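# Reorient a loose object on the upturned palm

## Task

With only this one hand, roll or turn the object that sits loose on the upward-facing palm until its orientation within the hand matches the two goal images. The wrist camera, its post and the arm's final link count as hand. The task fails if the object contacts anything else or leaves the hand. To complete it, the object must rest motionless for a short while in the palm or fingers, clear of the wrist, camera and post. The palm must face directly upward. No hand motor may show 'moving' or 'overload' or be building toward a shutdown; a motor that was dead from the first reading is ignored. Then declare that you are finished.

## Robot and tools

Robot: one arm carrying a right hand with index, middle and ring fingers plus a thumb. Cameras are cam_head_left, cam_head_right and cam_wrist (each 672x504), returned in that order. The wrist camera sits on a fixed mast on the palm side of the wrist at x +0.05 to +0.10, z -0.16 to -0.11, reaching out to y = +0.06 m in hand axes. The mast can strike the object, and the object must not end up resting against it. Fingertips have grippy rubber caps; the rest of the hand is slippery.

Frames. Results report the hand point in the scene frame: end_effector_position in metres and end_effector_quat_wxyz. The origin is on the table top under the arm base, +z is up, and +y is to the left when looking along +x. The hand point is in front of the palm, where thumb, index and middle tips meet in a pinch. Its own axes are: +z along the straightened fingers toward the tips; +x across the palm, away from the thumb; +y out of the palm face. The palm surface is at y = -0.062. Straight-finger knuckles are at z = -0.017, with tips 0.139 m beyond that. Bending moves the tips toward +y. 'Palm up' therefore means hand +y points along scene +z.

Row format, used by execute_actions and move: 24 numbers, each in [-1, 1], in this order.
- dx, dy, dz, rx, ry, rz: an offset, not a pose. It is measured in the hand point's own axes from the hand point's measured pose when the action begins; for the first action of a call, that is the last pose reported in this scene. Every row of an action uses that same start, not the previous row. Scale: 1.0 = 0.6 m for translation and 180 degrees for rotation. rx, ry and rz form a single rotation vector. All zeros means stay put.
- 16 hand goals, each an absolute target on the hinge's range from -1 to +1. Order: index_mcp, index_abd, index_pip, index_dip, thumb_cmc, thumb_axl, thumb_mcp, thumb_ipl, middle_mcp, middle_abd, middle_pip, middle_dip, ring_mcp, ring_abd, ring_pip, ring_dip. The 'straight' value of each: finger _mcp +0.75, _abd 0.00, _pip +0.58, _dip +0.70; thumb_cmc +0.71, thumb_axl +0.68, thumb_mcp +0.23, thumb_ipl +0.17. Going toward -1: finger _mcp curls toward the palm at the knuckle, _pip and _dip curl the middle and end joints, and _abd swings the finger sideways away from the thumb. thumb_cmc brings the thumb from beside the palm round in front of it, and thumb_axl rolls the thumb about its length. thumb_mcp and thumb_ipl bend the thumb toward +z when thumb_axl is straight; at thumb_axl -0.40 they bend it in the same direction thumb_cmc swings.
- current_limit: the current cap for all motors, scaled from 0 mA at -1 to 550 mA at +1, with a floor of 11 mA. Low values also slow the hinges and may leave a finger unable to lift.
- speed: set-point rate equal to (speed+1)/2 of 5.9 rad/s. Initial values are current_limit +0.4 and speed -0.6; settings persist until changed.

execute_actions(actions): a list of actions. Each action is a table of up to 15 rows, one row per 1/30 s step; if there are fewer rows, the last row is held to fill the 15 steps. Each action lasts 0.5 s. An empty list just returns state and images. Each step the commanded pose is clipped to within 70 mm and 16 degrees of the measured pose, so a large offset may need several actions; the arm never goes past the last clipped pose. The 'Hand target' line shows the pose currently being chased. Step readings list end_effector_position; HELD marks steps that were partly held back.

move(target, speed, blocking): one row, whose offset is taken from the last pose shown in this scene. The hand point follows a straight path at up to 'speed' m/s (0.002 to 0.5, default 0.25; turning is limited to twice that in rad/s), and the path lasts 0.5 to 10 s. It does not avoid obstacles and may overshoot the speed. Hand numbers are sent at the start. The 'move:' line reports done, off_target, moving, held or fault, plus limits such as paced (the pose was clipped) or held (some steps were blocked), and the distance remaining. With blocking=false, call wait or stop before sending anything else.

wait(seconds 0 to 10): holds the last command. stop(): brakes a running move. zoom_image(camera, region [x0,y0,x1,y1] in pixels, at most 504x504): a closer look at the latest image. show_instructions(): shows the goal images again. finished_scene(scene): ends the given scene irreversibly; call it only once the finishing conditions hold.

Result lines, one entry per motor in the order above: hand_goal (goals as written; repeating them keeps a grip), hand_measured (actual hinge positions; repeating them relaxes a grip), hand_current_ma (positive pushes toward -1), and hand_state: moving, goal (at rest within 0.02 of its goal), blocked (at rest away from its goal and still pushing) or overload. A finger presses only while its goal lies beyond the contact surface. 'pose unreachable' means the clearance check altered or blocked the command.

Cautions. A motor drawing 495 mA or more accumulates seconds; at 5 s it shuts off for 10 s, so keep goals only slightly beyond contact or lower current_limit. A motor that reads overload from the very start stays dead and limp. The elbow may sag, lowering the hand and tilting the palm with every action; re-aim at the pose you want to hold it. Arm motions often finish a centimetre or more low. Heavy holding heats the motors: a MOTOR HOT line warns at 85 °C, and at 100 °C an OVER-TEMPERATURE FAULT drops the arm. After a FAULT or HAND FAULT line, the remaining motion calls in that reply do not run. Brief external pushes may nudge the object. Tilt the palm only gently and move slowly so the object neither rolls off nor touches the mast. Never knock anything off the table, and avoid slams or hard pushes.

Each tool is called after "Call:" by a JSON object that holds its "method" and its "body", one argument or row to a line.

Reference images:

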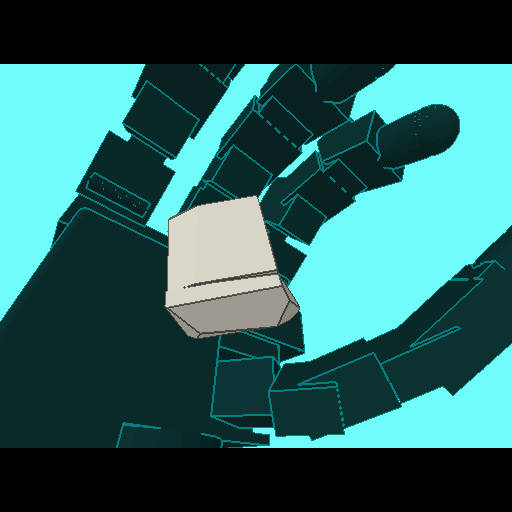

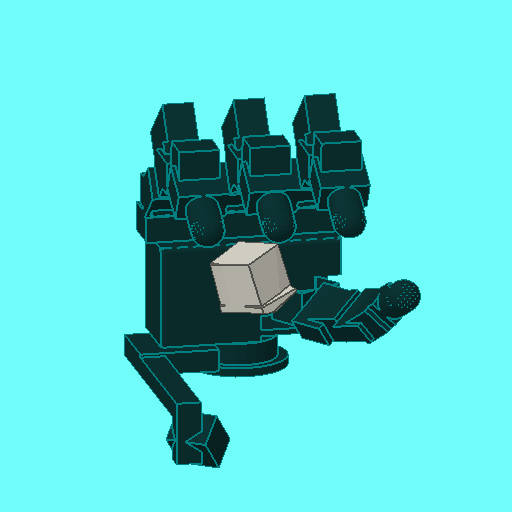

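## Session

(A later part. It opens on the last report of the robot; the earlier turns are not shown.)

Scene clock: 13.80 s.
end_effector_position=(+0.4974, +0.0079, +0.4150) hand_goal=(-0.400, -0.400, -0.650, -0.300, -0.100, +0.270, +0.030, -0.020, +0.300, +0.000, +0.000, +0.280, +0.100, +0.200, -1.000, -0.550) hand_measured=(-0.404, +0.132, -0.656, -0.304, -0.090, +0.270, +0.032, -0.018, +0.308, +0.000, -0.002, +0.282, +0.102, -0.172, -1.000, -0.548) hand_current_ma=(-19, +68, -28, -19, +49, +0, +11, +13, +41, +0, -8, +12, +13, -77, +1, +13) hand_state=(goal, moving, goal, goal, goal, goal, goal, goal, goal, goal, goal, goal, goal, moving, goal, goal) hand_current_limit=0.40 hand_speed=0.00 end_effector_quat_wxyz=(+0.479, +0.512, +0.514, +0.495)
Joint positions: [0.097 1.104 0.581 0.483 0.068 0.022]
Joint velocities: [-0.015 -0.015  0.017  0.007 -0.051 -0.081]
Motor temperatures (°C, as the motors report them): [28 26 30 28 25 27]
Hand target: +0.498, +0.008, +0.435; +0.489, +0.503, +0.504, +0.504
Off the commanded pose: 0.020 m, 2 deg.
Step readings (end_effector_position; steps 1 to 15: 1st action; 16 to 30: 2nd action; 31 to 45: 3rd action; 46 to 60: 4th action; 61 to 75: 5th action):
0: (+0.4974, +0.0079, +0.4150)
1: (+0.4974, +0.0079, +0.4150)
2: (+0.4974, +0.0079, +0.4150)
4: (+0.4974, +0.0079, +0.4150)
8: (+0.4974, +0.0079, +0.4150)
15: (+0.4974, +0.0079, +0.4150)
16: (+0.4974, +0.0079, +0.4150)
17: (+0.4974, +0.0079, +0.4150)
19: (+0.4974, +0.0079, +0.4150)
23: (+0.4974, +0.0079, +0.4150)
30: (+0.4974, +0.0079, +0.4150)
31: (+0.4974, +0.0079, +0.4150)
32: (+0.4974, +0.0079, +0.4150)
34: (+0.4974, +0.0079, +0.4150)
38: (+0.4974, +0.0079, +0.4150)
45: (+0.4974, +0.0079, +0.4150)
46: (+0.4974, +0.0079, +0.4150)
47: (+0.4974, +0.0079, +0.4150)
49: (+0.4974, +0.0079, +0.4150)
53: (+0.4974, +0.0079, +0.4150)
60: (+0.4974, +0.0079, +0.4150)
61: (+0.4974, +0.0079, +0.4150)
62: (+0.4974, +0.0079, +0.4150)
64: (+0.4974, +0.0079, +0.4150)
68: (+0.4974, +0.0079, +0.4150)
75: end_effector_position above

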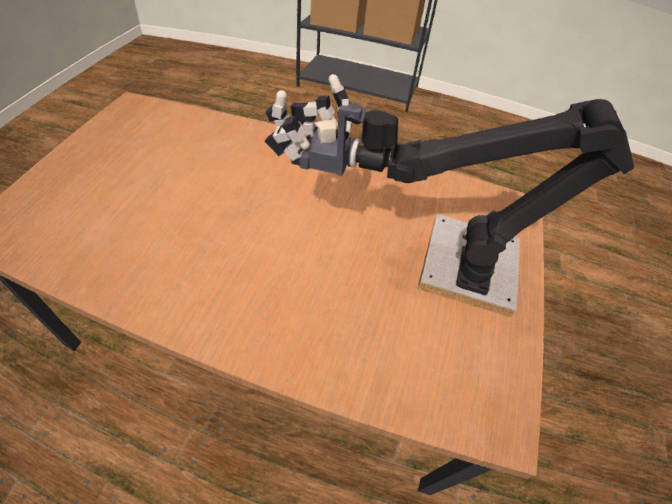

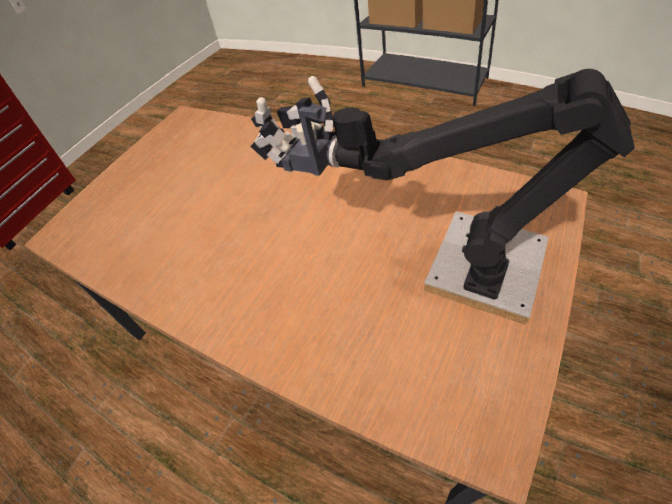

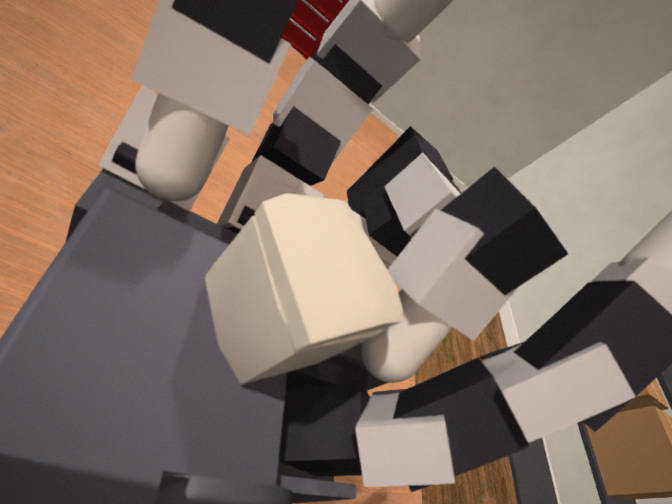

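Call:
{"method": "execute_actions", "body": {
  "actions": [
    [[0,0.033,0,-0.012,0,0, 0.12,-0.4,-1,-0.55, -0.1,0.27,0.03,-0.02, 0.3,0,0,0.28, -0.6,0.2,-0.4,-0.2, 0.4,-0.3]],
    [[0,0.033,0,-0.012,0,0, 0.08,0.7,-1,-0.55, -0.1,0.27,0.03,-0.02, 0.3,0,0,0.28, -0.75,-0.85,-0.4,-0.3, 0.4,0]],
    [[0,0.033,0,-0.012,0,0, -0.2,0.75,-0.85,-0.45, -0.1,0.27,0.03,-0.02, 0.3,0,0,0.28, -0.5,-0.85,-0.75,-0.5, 0.4,-0.7]],
    [[0,0.033,0,-0.012,0,0, -0.5,0.8,-0.65,-0.35, -0.1,0.27,0.03,-0.02, 0.3,0,0,0.28, -0.1,-0.8,-0.95,-0.55, 0.4,-0.65]],
    [[0,0.033,0,-0.012,0,0, -0.4,-0.4,-0.65,-0.3, -0.1,0.27,0.03,-0.02, 0.3,0,0,0.28, 0.1,0.2,-1,-0.55, 0.4,0]]
  ]
}}

Call:
{"method": "execute_actions", "body": {
  "actions": [
    [[0,0.033,0,-0.012,0,0, 0.12,-0.4,-1,-0.55, -0.1,0.27,0.03,-0.02, 0.3,0,0,0.28, -0.6,0.2,-0.4,-0.2, 0.4,-0.3]],
    [[0,0.033,0,-0.012,0,0, 0.08,0.7,-1,-0.55, -0.1,0.27,0.03,-0.02, 0.3,0,0,0.28, -0.75,-0.85,-0.4,-0.3, 0.4,0]],
    [[0,0.033,0,-0.012,0,0, -0.2,0.75,-0.85,-0.45, -0.1,0.27,0.03,-0.02, 0.3,0,0,0.28, -0.5,-0.85,-0.75,-0.5, 0.4,-0.7]],
    [[0,0.033,0,-0.012,0,0, -0.5,0.8,-0.65,-0.35, -0.1,0.27,0.03,-0.02, 0.3,0,0,0.28, -0.1,-0.8,-0.95,-0.55, 0.4,-0.65]],
    [[0,0.033,0,-0.012,0,0, -0.4,-0.4,-0.65,-0.3, -0.1,0.27,0.03,-0.02, 0.3,0,0,0.28, 0.1,0.2,-1,-0.55, 0.4,0]]
  ]
}}

Scene clock: 16.73 s.
end_effector_position=(+0.4974, +0.0079, +0.4150) hand_goal=(-0.400, -0.400, -0.650, -0.300, -0.100, +0.270, +0.030, -0.020, +0.300, +0.000, +0.000, +0.280, +0.100, +0.200, -1.000, -0.550) hand_measured=(-0.404, +0.190, -0.654, -0.304, -0.090, +0.272, +0.032, -0.018, +0.308, +0.000, -0.002, +0.282, +0.102, -0.178, -1.000, -0.548) hand_current_ma=(-18, +68, -22, -19, +54, +20, +11, +13, +41, +0, -8, +12, +13, -77, +1, +13) hand_state=(goal, moving, goal, goal, goal, goal, goal, goal, goal, goal, goal, goal, goal, moving, goal, goal) hand_current_limit=0.40 hand_speed=0.00 end_effector_quat_wxyz=(+0.479, +0.512, +0.514, +0.495)
Joint positions: [0.097 1.104 0.581 0.483 0.068 0.022]
Joint velocities: [-0.005 -0.005 -0.002  0.012  0.007  0.022]
Motor temperatures (°C, as the motors report them): [28 26 31 28 25 27]
Hand target: +0.498, +0.008, +0.435; +0.489, +0.503, +0.504, +0.504
Off the commanded pose: 0.020 m, 2 deg.
Step readings (end_effector_position; steps 1 to 15: 1st action; 16 to 30: 2nd action; 31 to 45: 3rd action; 46 to 60: 4th action; 61 to 75: 5th action):
0: (+0.4974, +0.0079, +0.4150)
1: (+0.4974, +0.0079, +0.4150)
2: (+0.4974, +0.0079, +0.4150)
4: (+0.4974, +0.0079, +0.4150)
8: (+0.4974, +0.0079, +0.4150)
15: (+0.4974, +0.0079, +0.4150)
16: (+0.4974, +0.0079, +0.4150)
17: (+0.4974, +0.0079, +0.4150)
19: (+0.4974, +0.0079, +0.4150)
23: (+0.4974, +0.0079, +0.4150)
30: (+0.4974, +0.0079, +0.4150)
31: (+0.4974, +0.0079, +0.4150)
32: (+0.4974, +0.0079, +0.4150)
34: (+0.4974, +0.0079, +0.4150)
38: (+0.4974, +0.0079, +0.4150)
45: (+0.4974, +0.0079, +0.4150)
46: (+0.4974, +0.0079, +0.4150)
47: (+0.4974, +0.0079, +0.4150)
49: (+0.4974, +0.0079, +0.4150)
53: (+0.4974, +0.0079, +0.4150)
60: (+0.4974, +0.0079, +0.4150)
61: (+0.4974, +0.0079, +0.4150)
62: (+0.4974, +0.0079, +0.4150)
64: (+0.4974, +0.0079, +0.4150)
68: (+0.4974, +0.0079, +0.4150)
75: end_effector_position above

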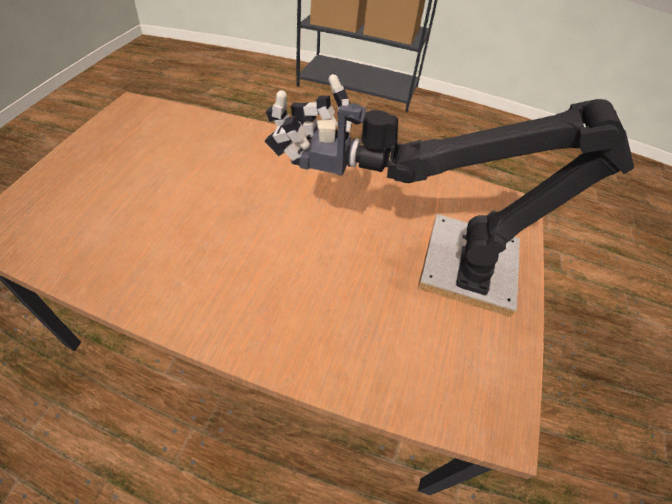

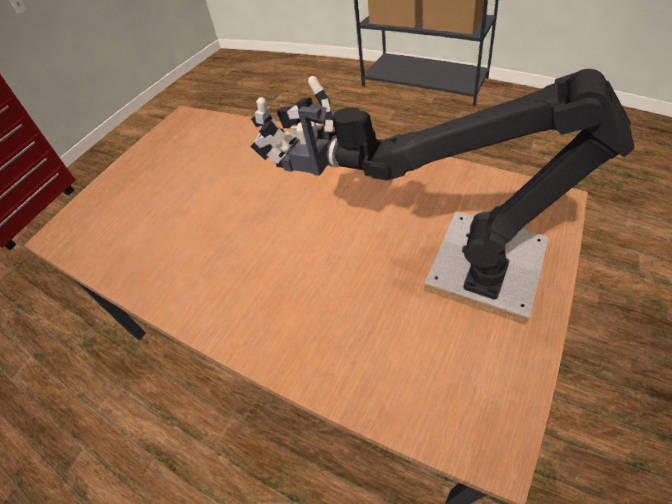

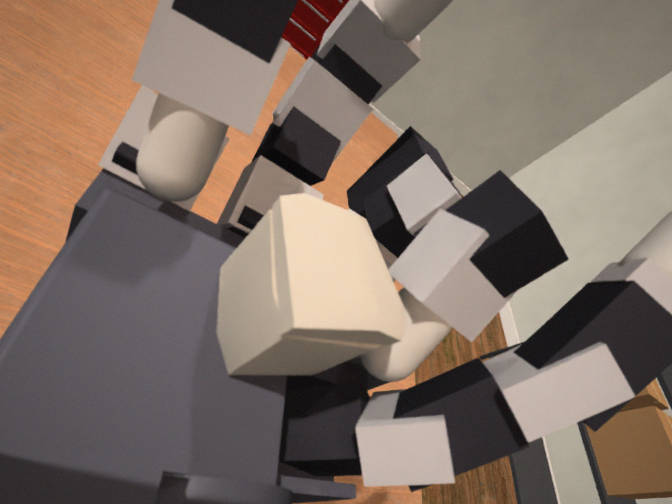

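Scene clock: 19.23 s.
end_effector_position=(+0.4974, +0.0079, +0.4150) hand_goal=(-0.400, -0.400, -0.650, -0.300, -0.100, +0.270, +0.030, -0.020, +0.300, +0.000, +0.000, +0.280, +0.100, +0.200, -1.000, -0.550) hand_measured=(-0.404, +0.190, -0.654, -0.304, -0.090, +0.272, +0.032, -0.018, +0.308, +0.000, -0.002, +0.282, +0.102, -0.178, -1.000, -0.548) hand_current_ma=(-18, +68, -22, -19, +54, +20, +11, +13, +41, +0, -8, +12, +13, -77, +1, +13) hand_state=(goal, moving, goal, goal, goal, goal, goal, goal, goal, goal, goal, goal, goal, moving, goal, goal) hand_current_limit=0.40 hand_speed=0.00 end_effector_quat_wxyz=(+0.479, +0.512, +0.514, +0.495)
Joint positions: [0.097 1.104 0.581 0.483 0.068 0.022]
Joint velocities: [-0.005 -0.015 -0.007 -0.007  0.007 -0.051]
Motor temperatures (°C, as the motors report them): [28 26 31 28 25 27]
Hand target: +0.498, +0.008, +0.435; +0.489, +0.503, +0.504, +0.504
Off the commanded pose: 0.020 m, 2 deg.
Step readings (end_effector_position; steps 1 to 15: 1st action; 16 to 30: 2nd action; 31 to 45: 3rd action; 46 to 60: 4th action; 61 to 75: 5th action):
0: (+0.4974, +0.0079, +0.4150)
1: (+0.4974, +0.0079, +0.4150)
2: (+0.4974, +0.0079, +0.4150)
4: (+0.4974, +0.0079, +0.4150)
8: (+0.4974, +0.0079, +0.4150)
15: (+0.4974, +0.0079, +0.4150)
16: (+0.4974, +0.0079, +0.4150)
17: (+0.4974, +0.0079, +0.4150)
19: (+0.4974, +0.0079, +0.4150)
23: (+0.4974, +0.0079, +0.4150)
30: (+0.4974, +0.0079, +0.4150)
31: (+0.4974, +0.0079, +0.4150)
32: (+0.4974, +0.0079, +0.4150)
34: (+0.4974, +0.0079, +0.4150)
38: (+0.4974, +0.0079, +0.4150)
45: (+0.4974, +0.0079, +0.4150)
46: (+0.4974, +0.0079, +0.4150)
47: (+0.4974, +0.0079, +0.4150)
49: (+0.4974, +0.0079, +0.4150)
53: (+0.4974, +0.0079, +0.4150)
60: (+0.4974, +0.0079, +0.4150)
61: (+0.4974, +0.0079, +0.4150)
62: (+0.4974, +0.0079, +0.4150)
64: (+0.4974, +0.0079, +0.4150)
68: (+0.4974, +0.0079, +0.4150)
75: end_effector_position above

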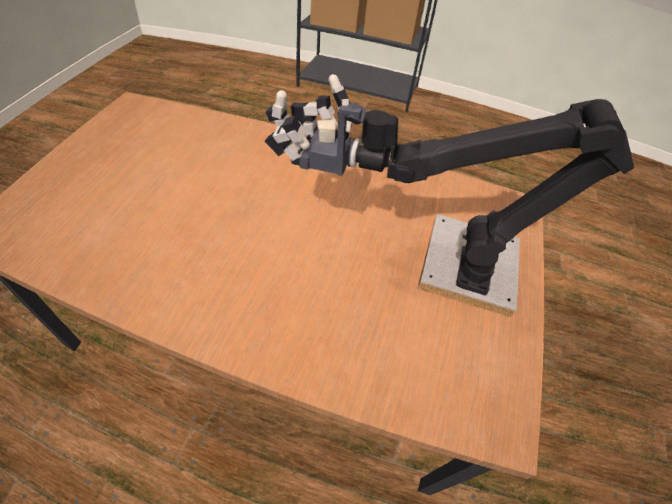

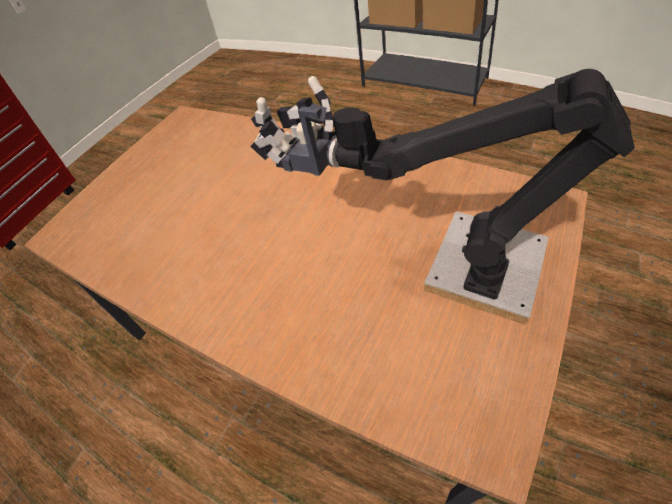

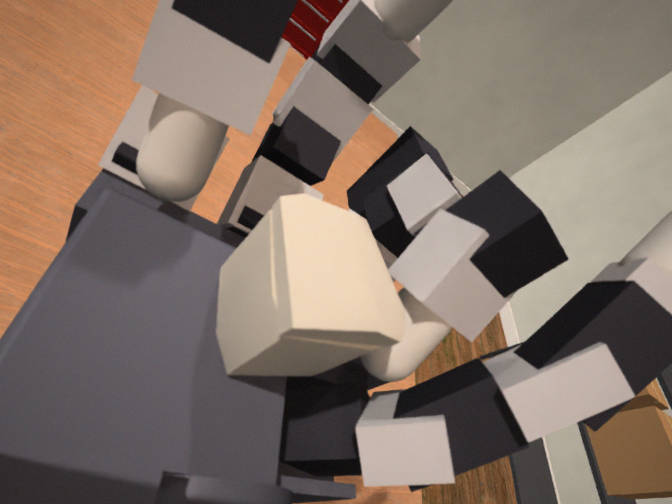

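Call:
{"method": "execute_actions", "body": {
  "actions": [
    [[0,0.033,0,-0.012,0,0, 0.12,-0.4,-1,-0.55, 0.4,0.27,0.03,-0.02, 0.3,0,0,0.28, -0.6,0.2,-0.4,-0.2, 0.4,-0.3]],
    [[0,0.033,0,-0.012,0,0, 0.0,0.9,-1,-0.55, 0.4,0.27,0.03,-0.02, 0.3,0,0,0.28, -0.75,-0.2,-0.4,-0.3, 0.4,0.2]],
    [[0,0.033,0,-0.012,0,0, -0.4,0.95,-0.85,-0.5, 0.4,0.27,0.03,-0.02, 0.3,0,0,0.28, -0.8,-0.3,-0.3,-0.3, 0.4,-0.6]],
    [[0,0.033,0,-0.012,0,0, -0.8,0.95,-0.6,-0.5, 0.4,0.27,0.03,-0.02, 0.3,0,0,0.28, -0.9,-0.95,-0.3,-0.4, 0.4,-0.5]],
    [[0,0.033,0,-0.012,0,0, -0.8,0.95,-0.6,-0.5, 0.4,0.27,0.03,-0.02, 0.3,0,0,0.28, -0.8,-0.95,-0.6,-0.55, 0.4,-0.5]]
  ]
}}

Call:
{"method": "move", "body": {
  "target": [0,0.033,0,-0.012,0,0, -0.8,0.95,-0.6,-0.5, 0.4,0.27,0.03,-0.02, 0.3,0,0,0.28, -0.2,-0.9,-0.9,-0.55, 0.4,-0.65]
}}

Scene clock: 22.00 s.
end_effector_position=(+0.4974, +0.0079, +0.4150) hand_goal=(-0.800, +0.950, -0.600, -0.500, +0.400, +0.270, +0.030, -0.020, +0.300, +0.000, +0.000, +0.280, -0.800, -0.950, -0.600, -0.550) hand_measured=(-0.526, +0.964, -0.618, -0.510, +0.408, +0.272, +0.032, -0.018, +0.308, +0.000, -0.002, +0.282, -0.712, -0.928, -0.242, -0.344) hand_current_ma=(+385, +65, -103, -55, +43, +19, +8, +11, +41, +0, -8, +12, +385, +93, +385, +385) hand_state=(blocked, goal, goal, goal, goal, goal, goal, goal, goal, goal, goal, goal, blocked, blocked, blocked, blocked) hand_current_limit=0.40 hand_speed=-0.50 end_effector_quat_wxyz=(+0.479, +0.512, +0.514, +0.495)
Joint positions: [0.097 1.104 0.581 0.483 0.068 0.022]
Joint velocities: [-0.005  0.015 -0.012 -0.007 -0.007  0.051]
Motor temperatures (°C, as the motors report them): [28 26 31 28 25 27]
Hand target: +0.498, +0.008, +0.435; +0.489, +0.503, +0.504, +0.504
Off the commanded pose: 0.020 m, 2 deg.
Step readings (end_effector_position; steps 1 to 15: 1st action; 16 to 30: 2nd action; 31 to 45: 3rd action; 46 to 60: 4th action; 61 to 75: 5th action):
0: (+0.4974, +0.0079, +0.4150)
1: (+0.4974, +0.0079, +0.4150)
2: (+0.4974, +0.0079, +0.4150)
4: (+0.4974, +0.0079, +0.4150)
8: (+0.4974, +0.0079, +0.4150)
15: (+0.4974, +0.0079, +0.4150)
16: (+0.4974, +0.0079, +0.4150)
17: (+0.4974, +0.0079, +0.4150)
19: (+0.4974, +0.0079, +0.4150)
23: (+0.4974, +0.0079, +0.4150)
30: (+0.4974, +0.0079, +0.4150)
31: (+0.4974, +0.0079, +0.4150)
32: (+0.4974, +0.0079, +0.4150)
34: (+0.4974, +0.0079, +0.4150)
38: (+0.4974, +0.0079, +0.4150)
45: (+0.4974, +0.0079, +0.4150)
46: (+0.4974, +0.0079, +0.4150)
47: (+0.4974, +0.0079, +0.4150)
49: (+0.4974, +0.0079, +0.4150)
53: (+0.4974, +0.0079, +0.4150)
60: (+0.4974, +0.0079, +0.4150)
61: (+0.4974, +0.0079, +0.4150)
62: (+0.4974, +0.0079, +0.4150)
64: (+0.4974, +0.0079, +0.4150)
68: (+0.4974, +0.0079, +0.4150)
75: end_effector_position above

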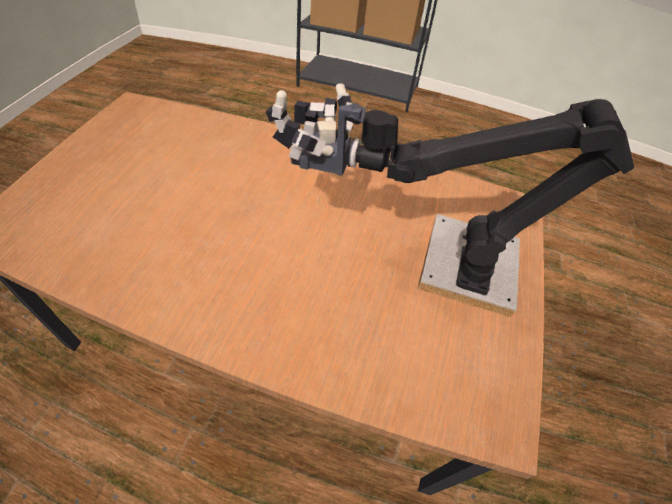

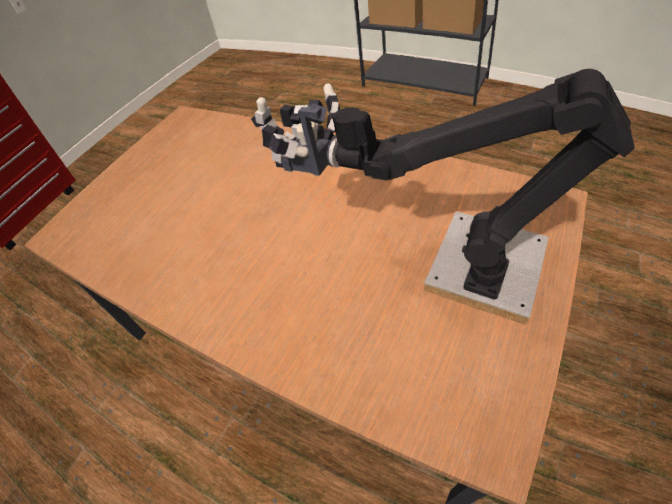

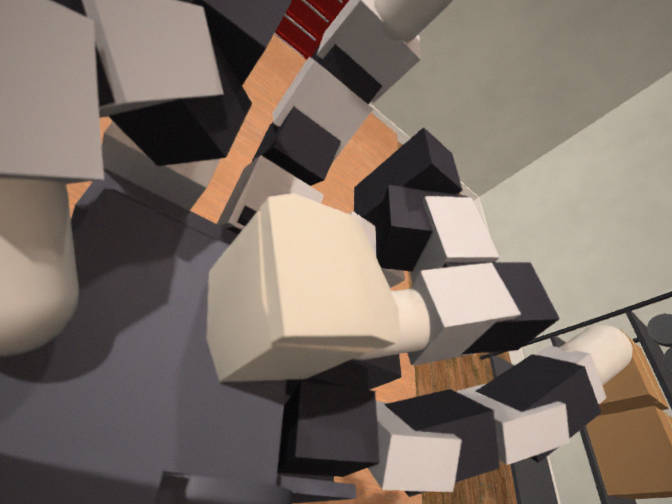

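Scene clock: 23.10 s.
end_effector_position=(+0.4974, +0.0079, +0.4150) hand_goal=(-0.800, +0.950, -0.600, -0.500, +0.400, +0.270, +0.030, -0.020, +0.300, +0.000, +0.000, +0.280, -0.200, -0.900, -0.900, -0.550) hand_measured=(-0.526, +0.964, -0.618, -0.510, +0.408, +0.272, +0.032, -0.018, +0.308, +0.000, -0.002, +0.282, -0.200, -0.902, -0.898, -0.548) hand_current_ma=(+385, +65, -103, -55, +43, +19, +8, +11, +41, +0, -8, +12, -4, -10, +5, +13) hand_state=(blocked, goal, goal, goal, goal, goal, goal, goal, goal, goal, goal, goal, goal, goal, goal, goal) hand_current_limit=0.40 hand_speed=-0.65 end_effector_quat_wxyz=(+0.479, +0.512, +0.514, +0.495)
Joint positions: [0.097 1.104 0.581 0.483 0.068 0.022]
Joint velocities: [-0.024 -0.005 -0.017 -0.027 -0.037  0.066]
Motor temperatures (°C, as the motors report them): [28 26 32 28 25 27]
Hand target: +0.498, +0.008, +0.435; +0.489, +0.503, +0.504, +0.504
Off the commanded pose: 0.020 m, 2 deg.
move: off_target

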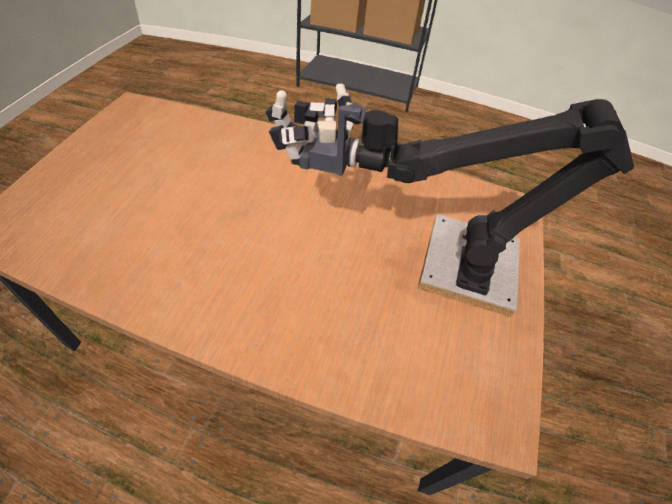

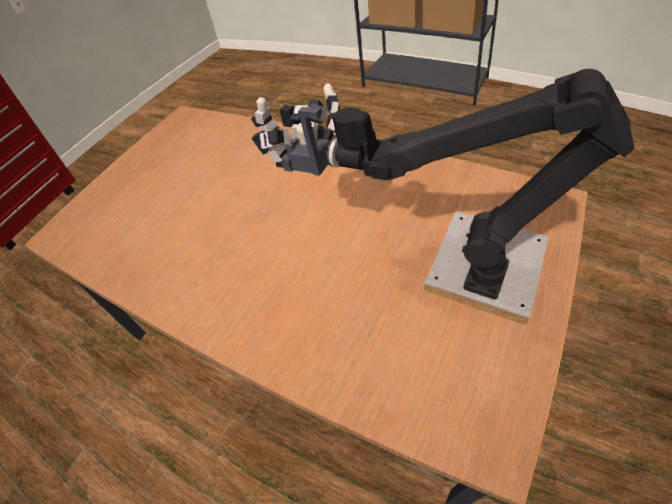

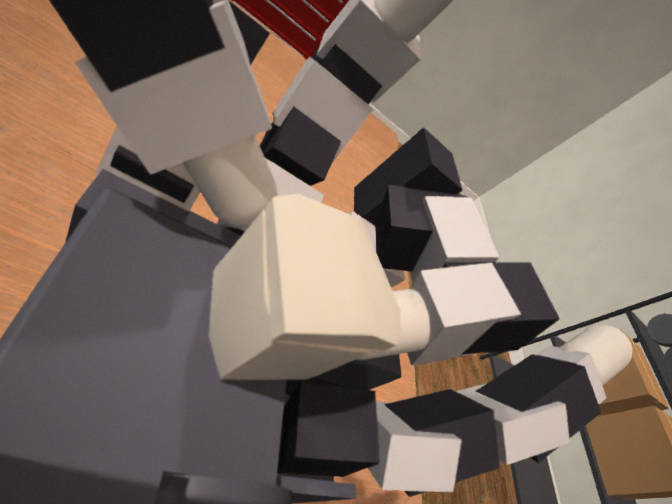

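Call:
{"method": "move", "body": {
  "target": [0,0.033,0,0.11,0,0, -0.5,0.95,-0.62,-0.5, 0.1,0.27,0.03,-0.02, 0,0,0,0.28, 0,0,-0.9,-0.55, 0.4,-0.3],
  "speed": 0.15
}}

Scene clock: 24.77 s.
end_effector_position=(+0.4896, +0.0090, +0.3836) hand_goal=(-0.500, +0.950, -0.620, -0.500, +0.100, +0.270, +0.030, -0.020, +0.000, +0.000, +0.000, +0.280, +0.000, +0.000, -0.900, -0.550) hand_measured=(-0.500, +0.956, -0.622, -0.504, +0.116, +0.272, +0.030, -0.018, +0.018, +0.000, -0.002, +0.282, +0.004, -0.004, -0.900, -0.548) hand_current_ma=(-2, +28, -12, -18, +86, +19, +5, +11, +100, +0, -5, +12, +24, -16, +2, +12) hand_state=(goal, goal, goal, goal, goal, goal, goal, goal, goal, goal, goal, goal, goal, goal, goal, goal) hand_current_limit=0.40 hand_speed=-0.30 end_effector_quat_wxyz=(+0.367, +0.594, +0.612, +0.371)
Joint positions: [ 0.097  0.947  0.704 -0.218  0.056  0.024]
Joint velocities: [-0.005  0.015 -0.002 -0.022 -0.11  -0.066]
Motor temperatures (°C, as the motors report them): [28 26 32 28 25 27]
Hand target: +0.495, +0.008, +0.434; +0.386, +0.584, +0.593, +0.398
Off the commanded pose: 0.052 m, 5 deg.
move: off_target

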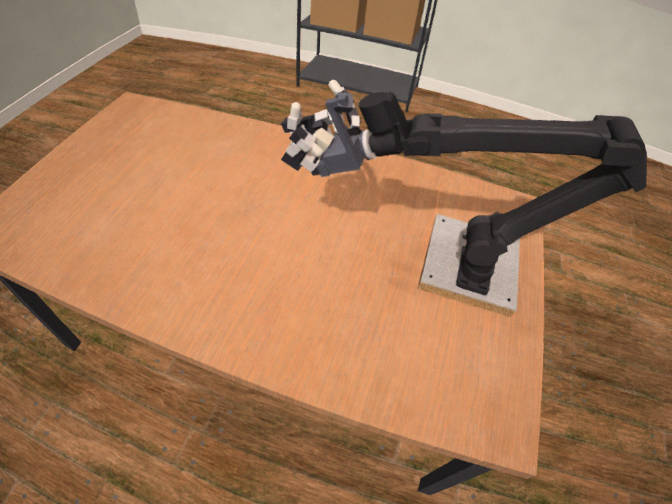

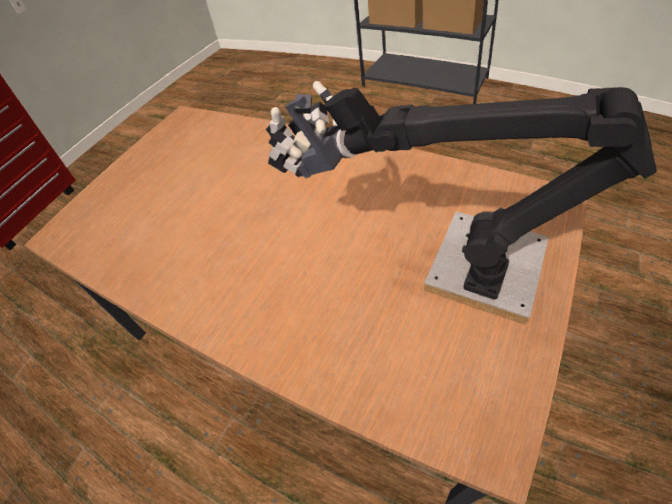

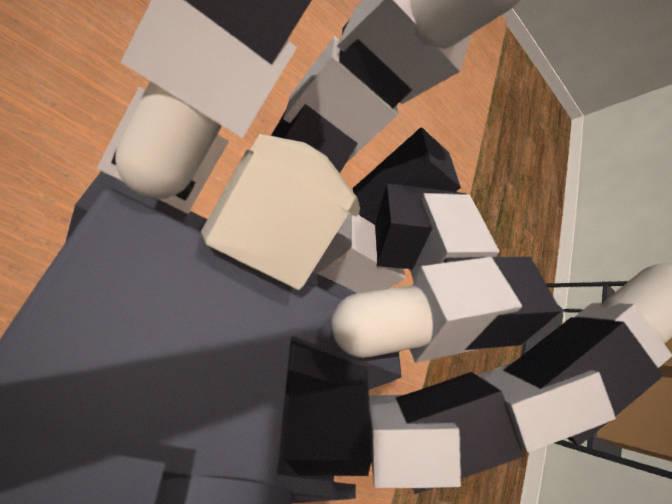

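Call:
{"method": "move", "body": {
  "target": [0,0.08,0,-0.17,0,0, -0.3,0,-0.7,-0.4, 0.1,0.27,0.03,-0.02, -0.35,0,0.3,0.5, 0,0,-0.9,-0.55, 0.4,-0.7],
  "speed": 0.15
}}

Call:
{"method": "zoom_image", "body": {
  "camera": "cam_wrist",
  "region": [130,60,470,380]
}}

Scene clock: 27.00 s.
end_effector_position=(+0.5130, +0.0119, +0.4234) hand_goal=(-0.300, +0.000, -0.700, -0.400, +0.100, +0.270, +0.030, -0.020, -0.350, +0.000, +0.300, +0.500, +0.000, +0.000, -0.900, -0.550) hand_measured=(-0.298, +0.004, -0.700, -0.404, +0.116, +0.272, +0.030, -0.018, -0.340, +0.000, +0.298, +0.498, +0.004, -0.004, -0.900, -0.548) hand_current_ma=(+7, +14, +0, -19, +86, +19, +5, +11, +48, +0, -11, -14, +25, -16, +1, +12) hand_state=(goal, goal, goal, goal, goal, goal, goal, goal, goal, goal, goal, goal, goal, goal, goal, goal) hand_current_limit=0.40 hand_speed=-0.70 end_effector_quat_wxyz=(+0.500, +0.486, +0.495, +0.519)
Joint positions: [0.097 1.204 0.61  0.644 0.058 0.013]
Joint velocities: [-0.005 -0.005 -0.012  0.051  0.066 -0.037]
Motor temperatures (°C, as the motors report them): [28 26 32 28 25 27]
Hand target: +0.511, +0.010, +0.426; +0.509, +0.479, +0.490, +0.520
Off the commanded pose: 0.004 m, 2 deg.
move: done

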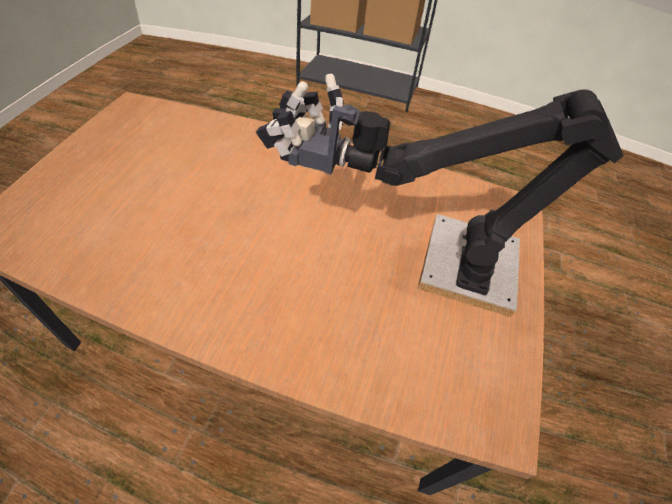

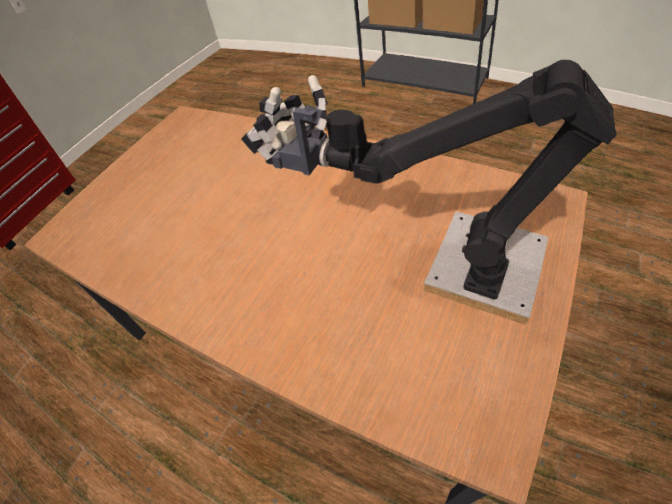

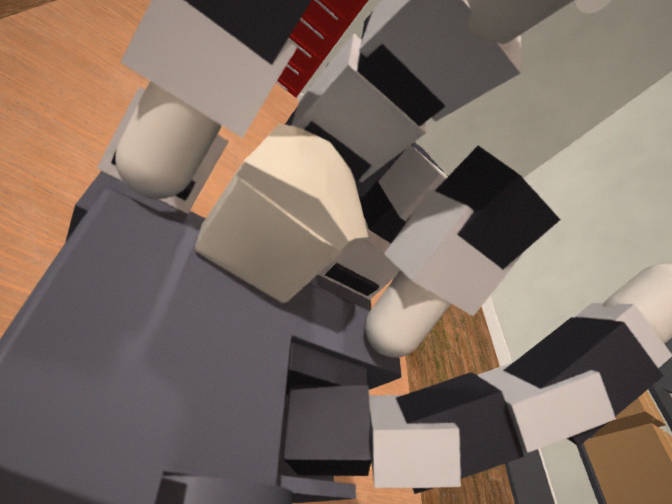

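Region (130, 60, 470, 380) of cam_wrist's 672x504 image, scaled by 1.482, with more detail than that image has; it fills the top 474 rows of this view, and the rest is white.

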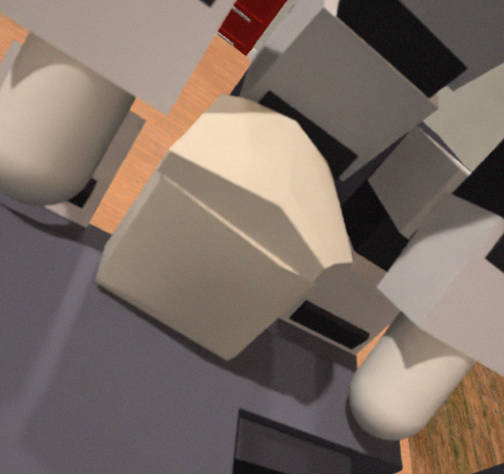

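Call:
{"method": "move", "body": {
  "target": [0,0.006,0,-0.006,0,0, 0,0,-0.9,-0.5, 0.1,0.27,0.03,-0.02, -0.5,0,0.3,0.5, -0.05,0,-0.9,-0.5, 0.4,-0.5]
}}

Call:
{"method": "move", "body": {
  "target": [0,0.006,0,-0.006,0,0, -0.15,0.55,-0.9,-0.5, 0.1,0.27,0.03,-0.02, 0.3,0,-0.9,0.2, -0.15,-0.55,-0.9,-0.5, 0.4,-0.5]
}}

Scene clock: 27.90 s.
end_effector_position=(+0.5128, +0.0119, +0.4238) hand_goal=(+0.000, +0.000, -0.900, -0.500, +0.100, +0.270, +0.030, -0.020, -0.500, +0.000, +0.300, +0.500, -0.050, +0.000, -0.900, -0.500) hand_measured=(+0.000, +0.004, -0.900, -0.498, +0.116, +0.272, +0.030, -0.018, -0.496, +0.000, +0.298, +0.498, -0.036, -0.004, -0.900, -0.510) hand_current_ma=(+5, +14, +1, +14, +86, +19, +5, +11, +22, +0, -11, -14, +78, -16, -2, -47) hand_state=(goal, goal, goal, goal, goal, goal, goal, goal, goal, goal, goal, goal, goal, goal, goal, goal) hand_current_limit=0.40 hand_speed=-0.50 end_effector_quat_wxyz=(+0.500, +0.485, +0.494, +0.520)
Joint positions: [0.097 1.204 0.61  0.646 0.058 0.013]
Joint velocities: [ 0.015  0.005  0.012 -0.012 -0.007  0.007]
Motor temperatures (°C, as the motors report them): [28 26 32 28 25 27]
Hand target: +0.513, +0.012, +0.427; +0.504, +0.481, +0.490, +0.524
Off the commanded pose: 0.003 m, 1 deg.
move: done

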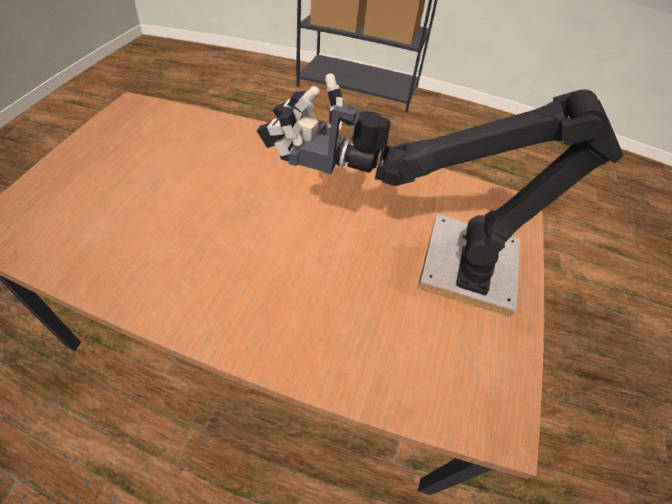

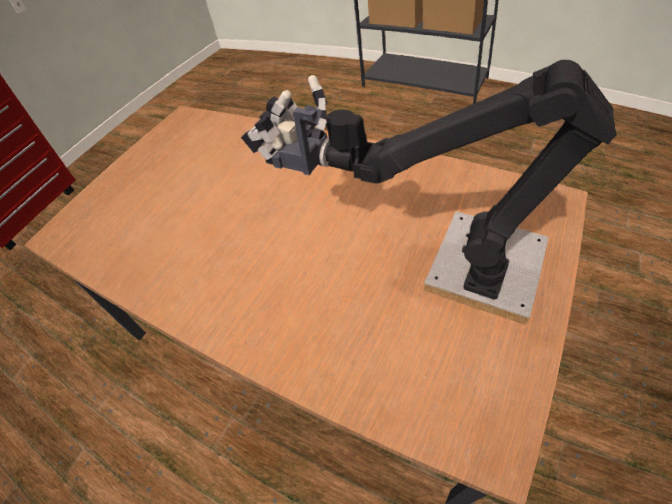

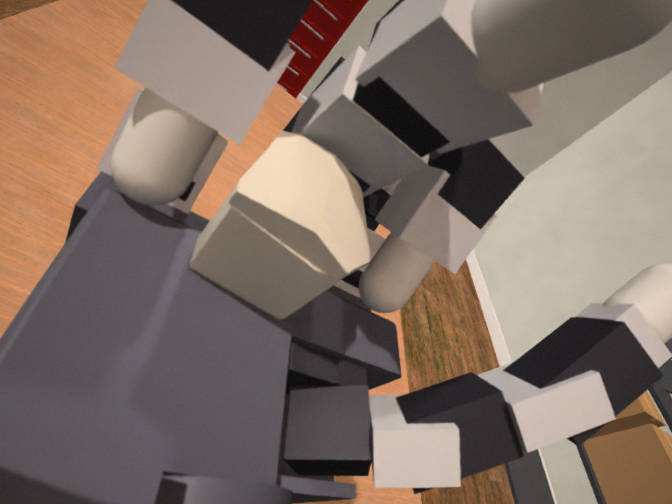

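Scene clock: 29.13 s.
end_effector_position=(+0.5128, +0.0119, +0.4238) hand_goal=(-0.150, +0.550, -0.900, -0.500, +0.100, +0.270, +0.030, -0.020, +0.300, +0.000, -0.900, +0.200, -0.150, -0.550, -0.900, -0.500) hand_measured=(-0.142, +0.548, -0.900, -0.504, +0.116, +0.272, +0.030, -0.018, +0.306, +0.000, -0.892, +0.202, -0.144, -0.548, -0.900, -0.504) hand_current_ma=(+39, -11, +2, -17, +86, +19, +5, +11, +31, +0, +36, +11, +35, +13, +2, -17) hand_state=(goal, goal, goal, goal, goal, goal, goal, goal, goal, goal, goal, goal, goal, goal, goal, goal) hand_current_limit=0.40 hand_speed=-0.50 end_effector_quat_wxyz=(+0.500, +0.485, +0.494, +0.520)
Joint positions: [0.097 1.204 0.61  0.646 0.058 0.013]
Joint velocities: [-0.015 -0.015 -0.007 -0.012 -0.007 -0.022]
Motor temperatures (°C, as the motors report them): [28 26 32 28 25 27]
Hand target: +0.513, +0.012, +0.427; +0.504, +0.481, +0.489, +0.524
Off the commanded pose: 0.004 m, 1 deg.
move: done

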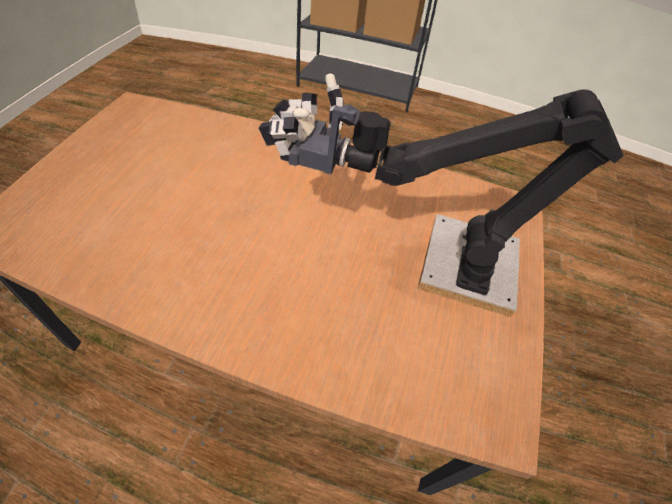

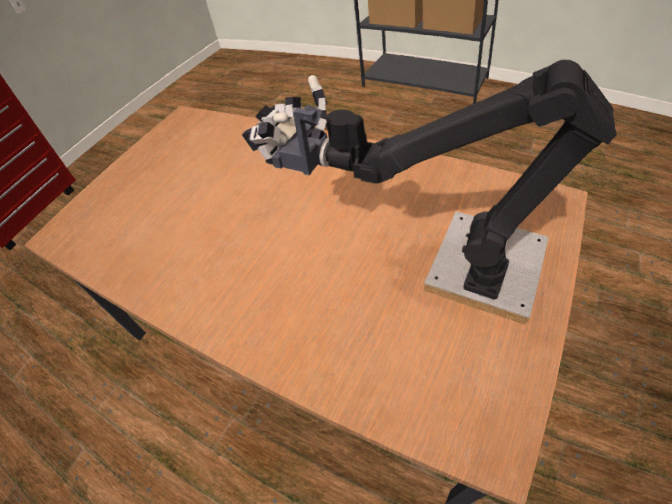

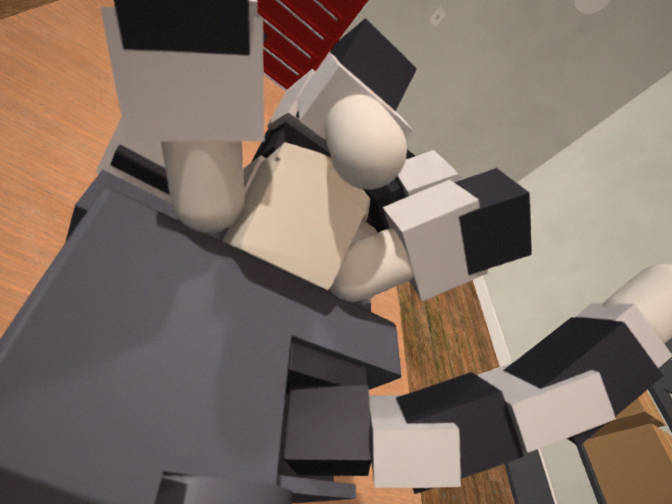

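Call:
{"method": "move", "body": {
  "target": [0,0.006,0,-0.006,0,0, -0.15,0.6,-0.9,-0.5, 0.1,0.27,0.03,-0.02, 0.2,0,0.2,0.5, -0.15,-0.6,-0.9,-0.5, 0.4,-0.2]
}}

Call:
{"method": "move", "body": {
  "target": [0,0.006,0,-0.006,0,0, -0.15,0.6,-0.9,-0.5, 0.1,0.27,0.03,-0.02, -0.9,0,0.6,0.7, -0.15,-0.6,-0.9,-0.5, 0.4,-0.7]
}}

Call:
{"method": "zoom_image", "body": {
  "camera": "cam_head_left",
  "region": [240,60,400,180]
}}

Scene clock: 30.47 s.
end_effector_position=(+0.5128, +0.0119, +0.4238) hand_goal=(-0.150, +0.600, -0.900, -0.500, +0.100, +0.270, +0.030, -0.020, +0.200, +0.000, +0.200, +0.500, -0.150, -0.600, -0.900, -0.500) hand_measured=(-0.146, +0.588, -0.898, -0.502, +0.116, +0.272, +0.030, -0.018, +0.218, +0.000, +0.198, +0.498, -0.146, -0.586, -0.900, -0.504) hand_current_ma=(+18, -55, +6, -8, +86, +19, +5, +11, +92, +0, -8, -13, +22, +63, +2, -16) hand_state=(goal, goal, goal, goal, goal, goal, goal, goal, goal, goal, goal, goal, goal, goal, goal, goal) hand_current_limit=0.40 hand_speed=-0.20 end_effector_quat_wxyz=(+0.500, +0.485, +0.494, +0.520)
Joint positions: [0.097 1.204 0.61  0.646 0.058 0.013]
Joint velocities: [ 0.005 -0.005  0.002 -0.012 -0.051 -0.022]
Motor temperatures (°C, as the motors report them): [28 26 32 28 25 27]
Hand target: +0.513, +0.012, +0.427; +0.504, +0.481, +0.489, +0.524
Off the commanded pose: 0.004 m, 1 deg.
move: done

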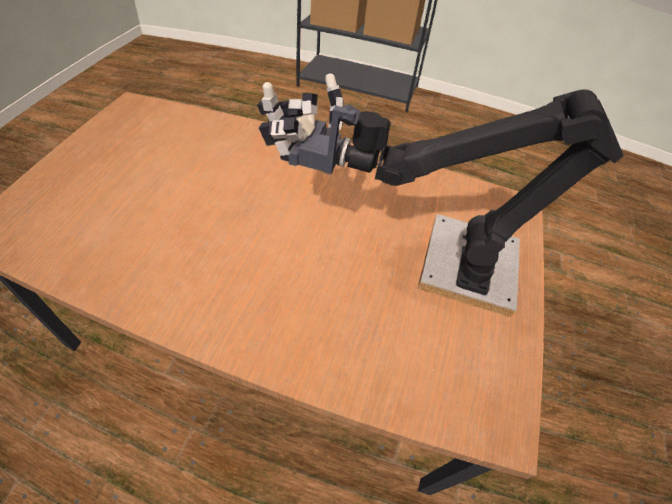

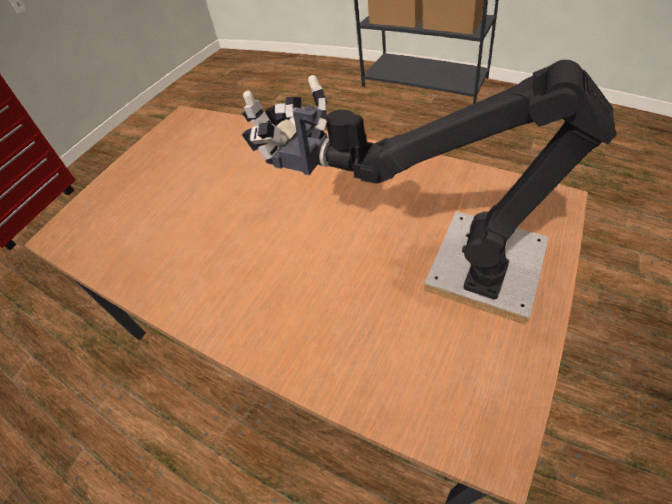

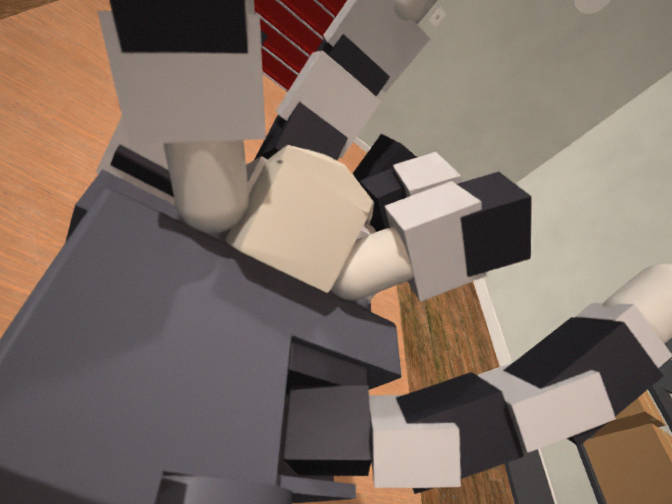

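Scene clock: 31.27 s.
end_effector_position=(+0.5128, +0.0119, +0.4238) hand_goal=(-0.150, +0.600, -0.900, -0.500, +0.100, +0.270, +0.030, -0.020, -0.900, +0.000, +0.600, +0.700, -0.150, -0.600, -0.900, -0.500) hand_measured=(-0.150, +0.588, -0.894, -0.496, +0.116, +0.272, +0.030, -0.018, +0.002, +0.000, +0.600, +0.698, -0.148, -0.588, -0.898, -0.500) hand_current_ma=(+1, -55, +37, +23, +86, +19, +5, +11, +385, +1, -4, -12, +13, +55, +10, +1) hand_state=(goal, goal, goal, goal, goal, goal, goal, goal, blocked, goal, goal, goal, goal, goal, goal, goal) hand_current_limit=0.40 hand_speed=-0.70 end_effector_quat_wxyz=(+0.500, +0.485, +0.494, +0.520)
Joint positions: [0.097 1.204 0.61  0.646 0.058 0.013]
Joint velocities: [ 0.005 -0.015  0.007 -0.002 -0.066  0.037]
Motor temperatures (°C, as the motors report them): [28 26 32 28 25 27]
Hand target: +0.513, +0.012, +0.427; +0.504, +0.481, +0.489, +0.524
Off the commanded pose: 0.004 m, 1 deg.
move: done

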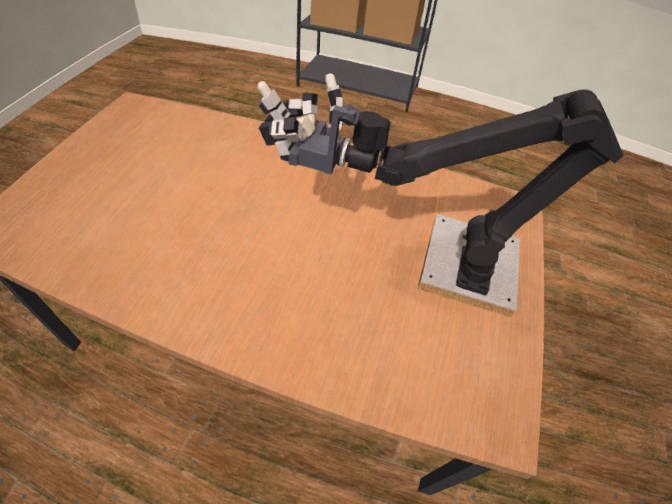

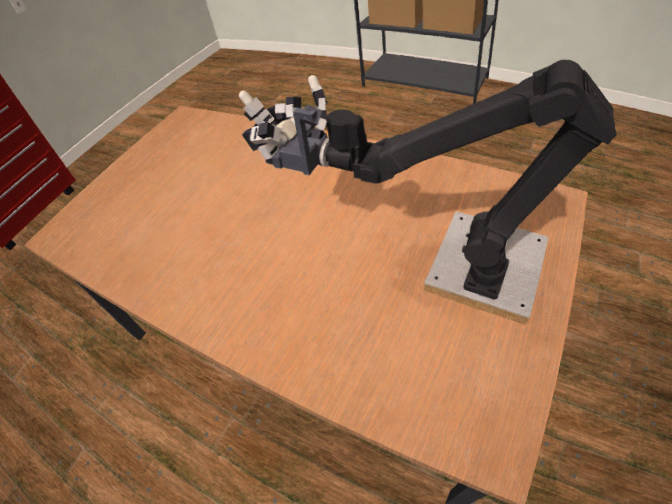

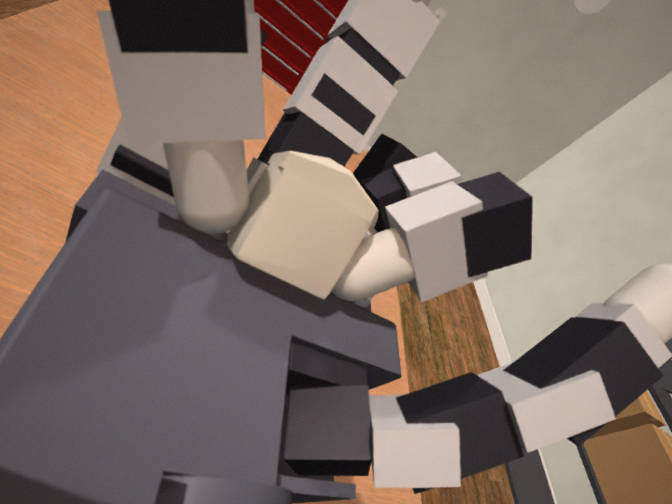

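Region (240, 60, 400, 180) of cam_head_left's 672x504 image, scaled by 3.150, with more detail than that image has; it fills the top 378 rows of this view, and the rest is white.

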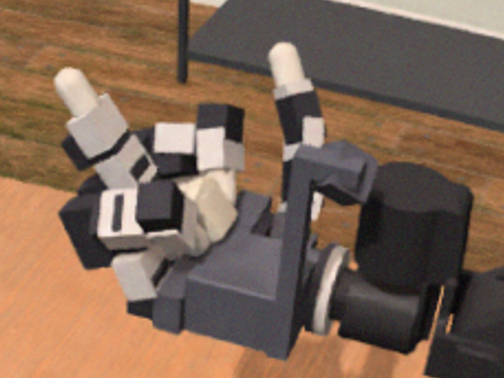

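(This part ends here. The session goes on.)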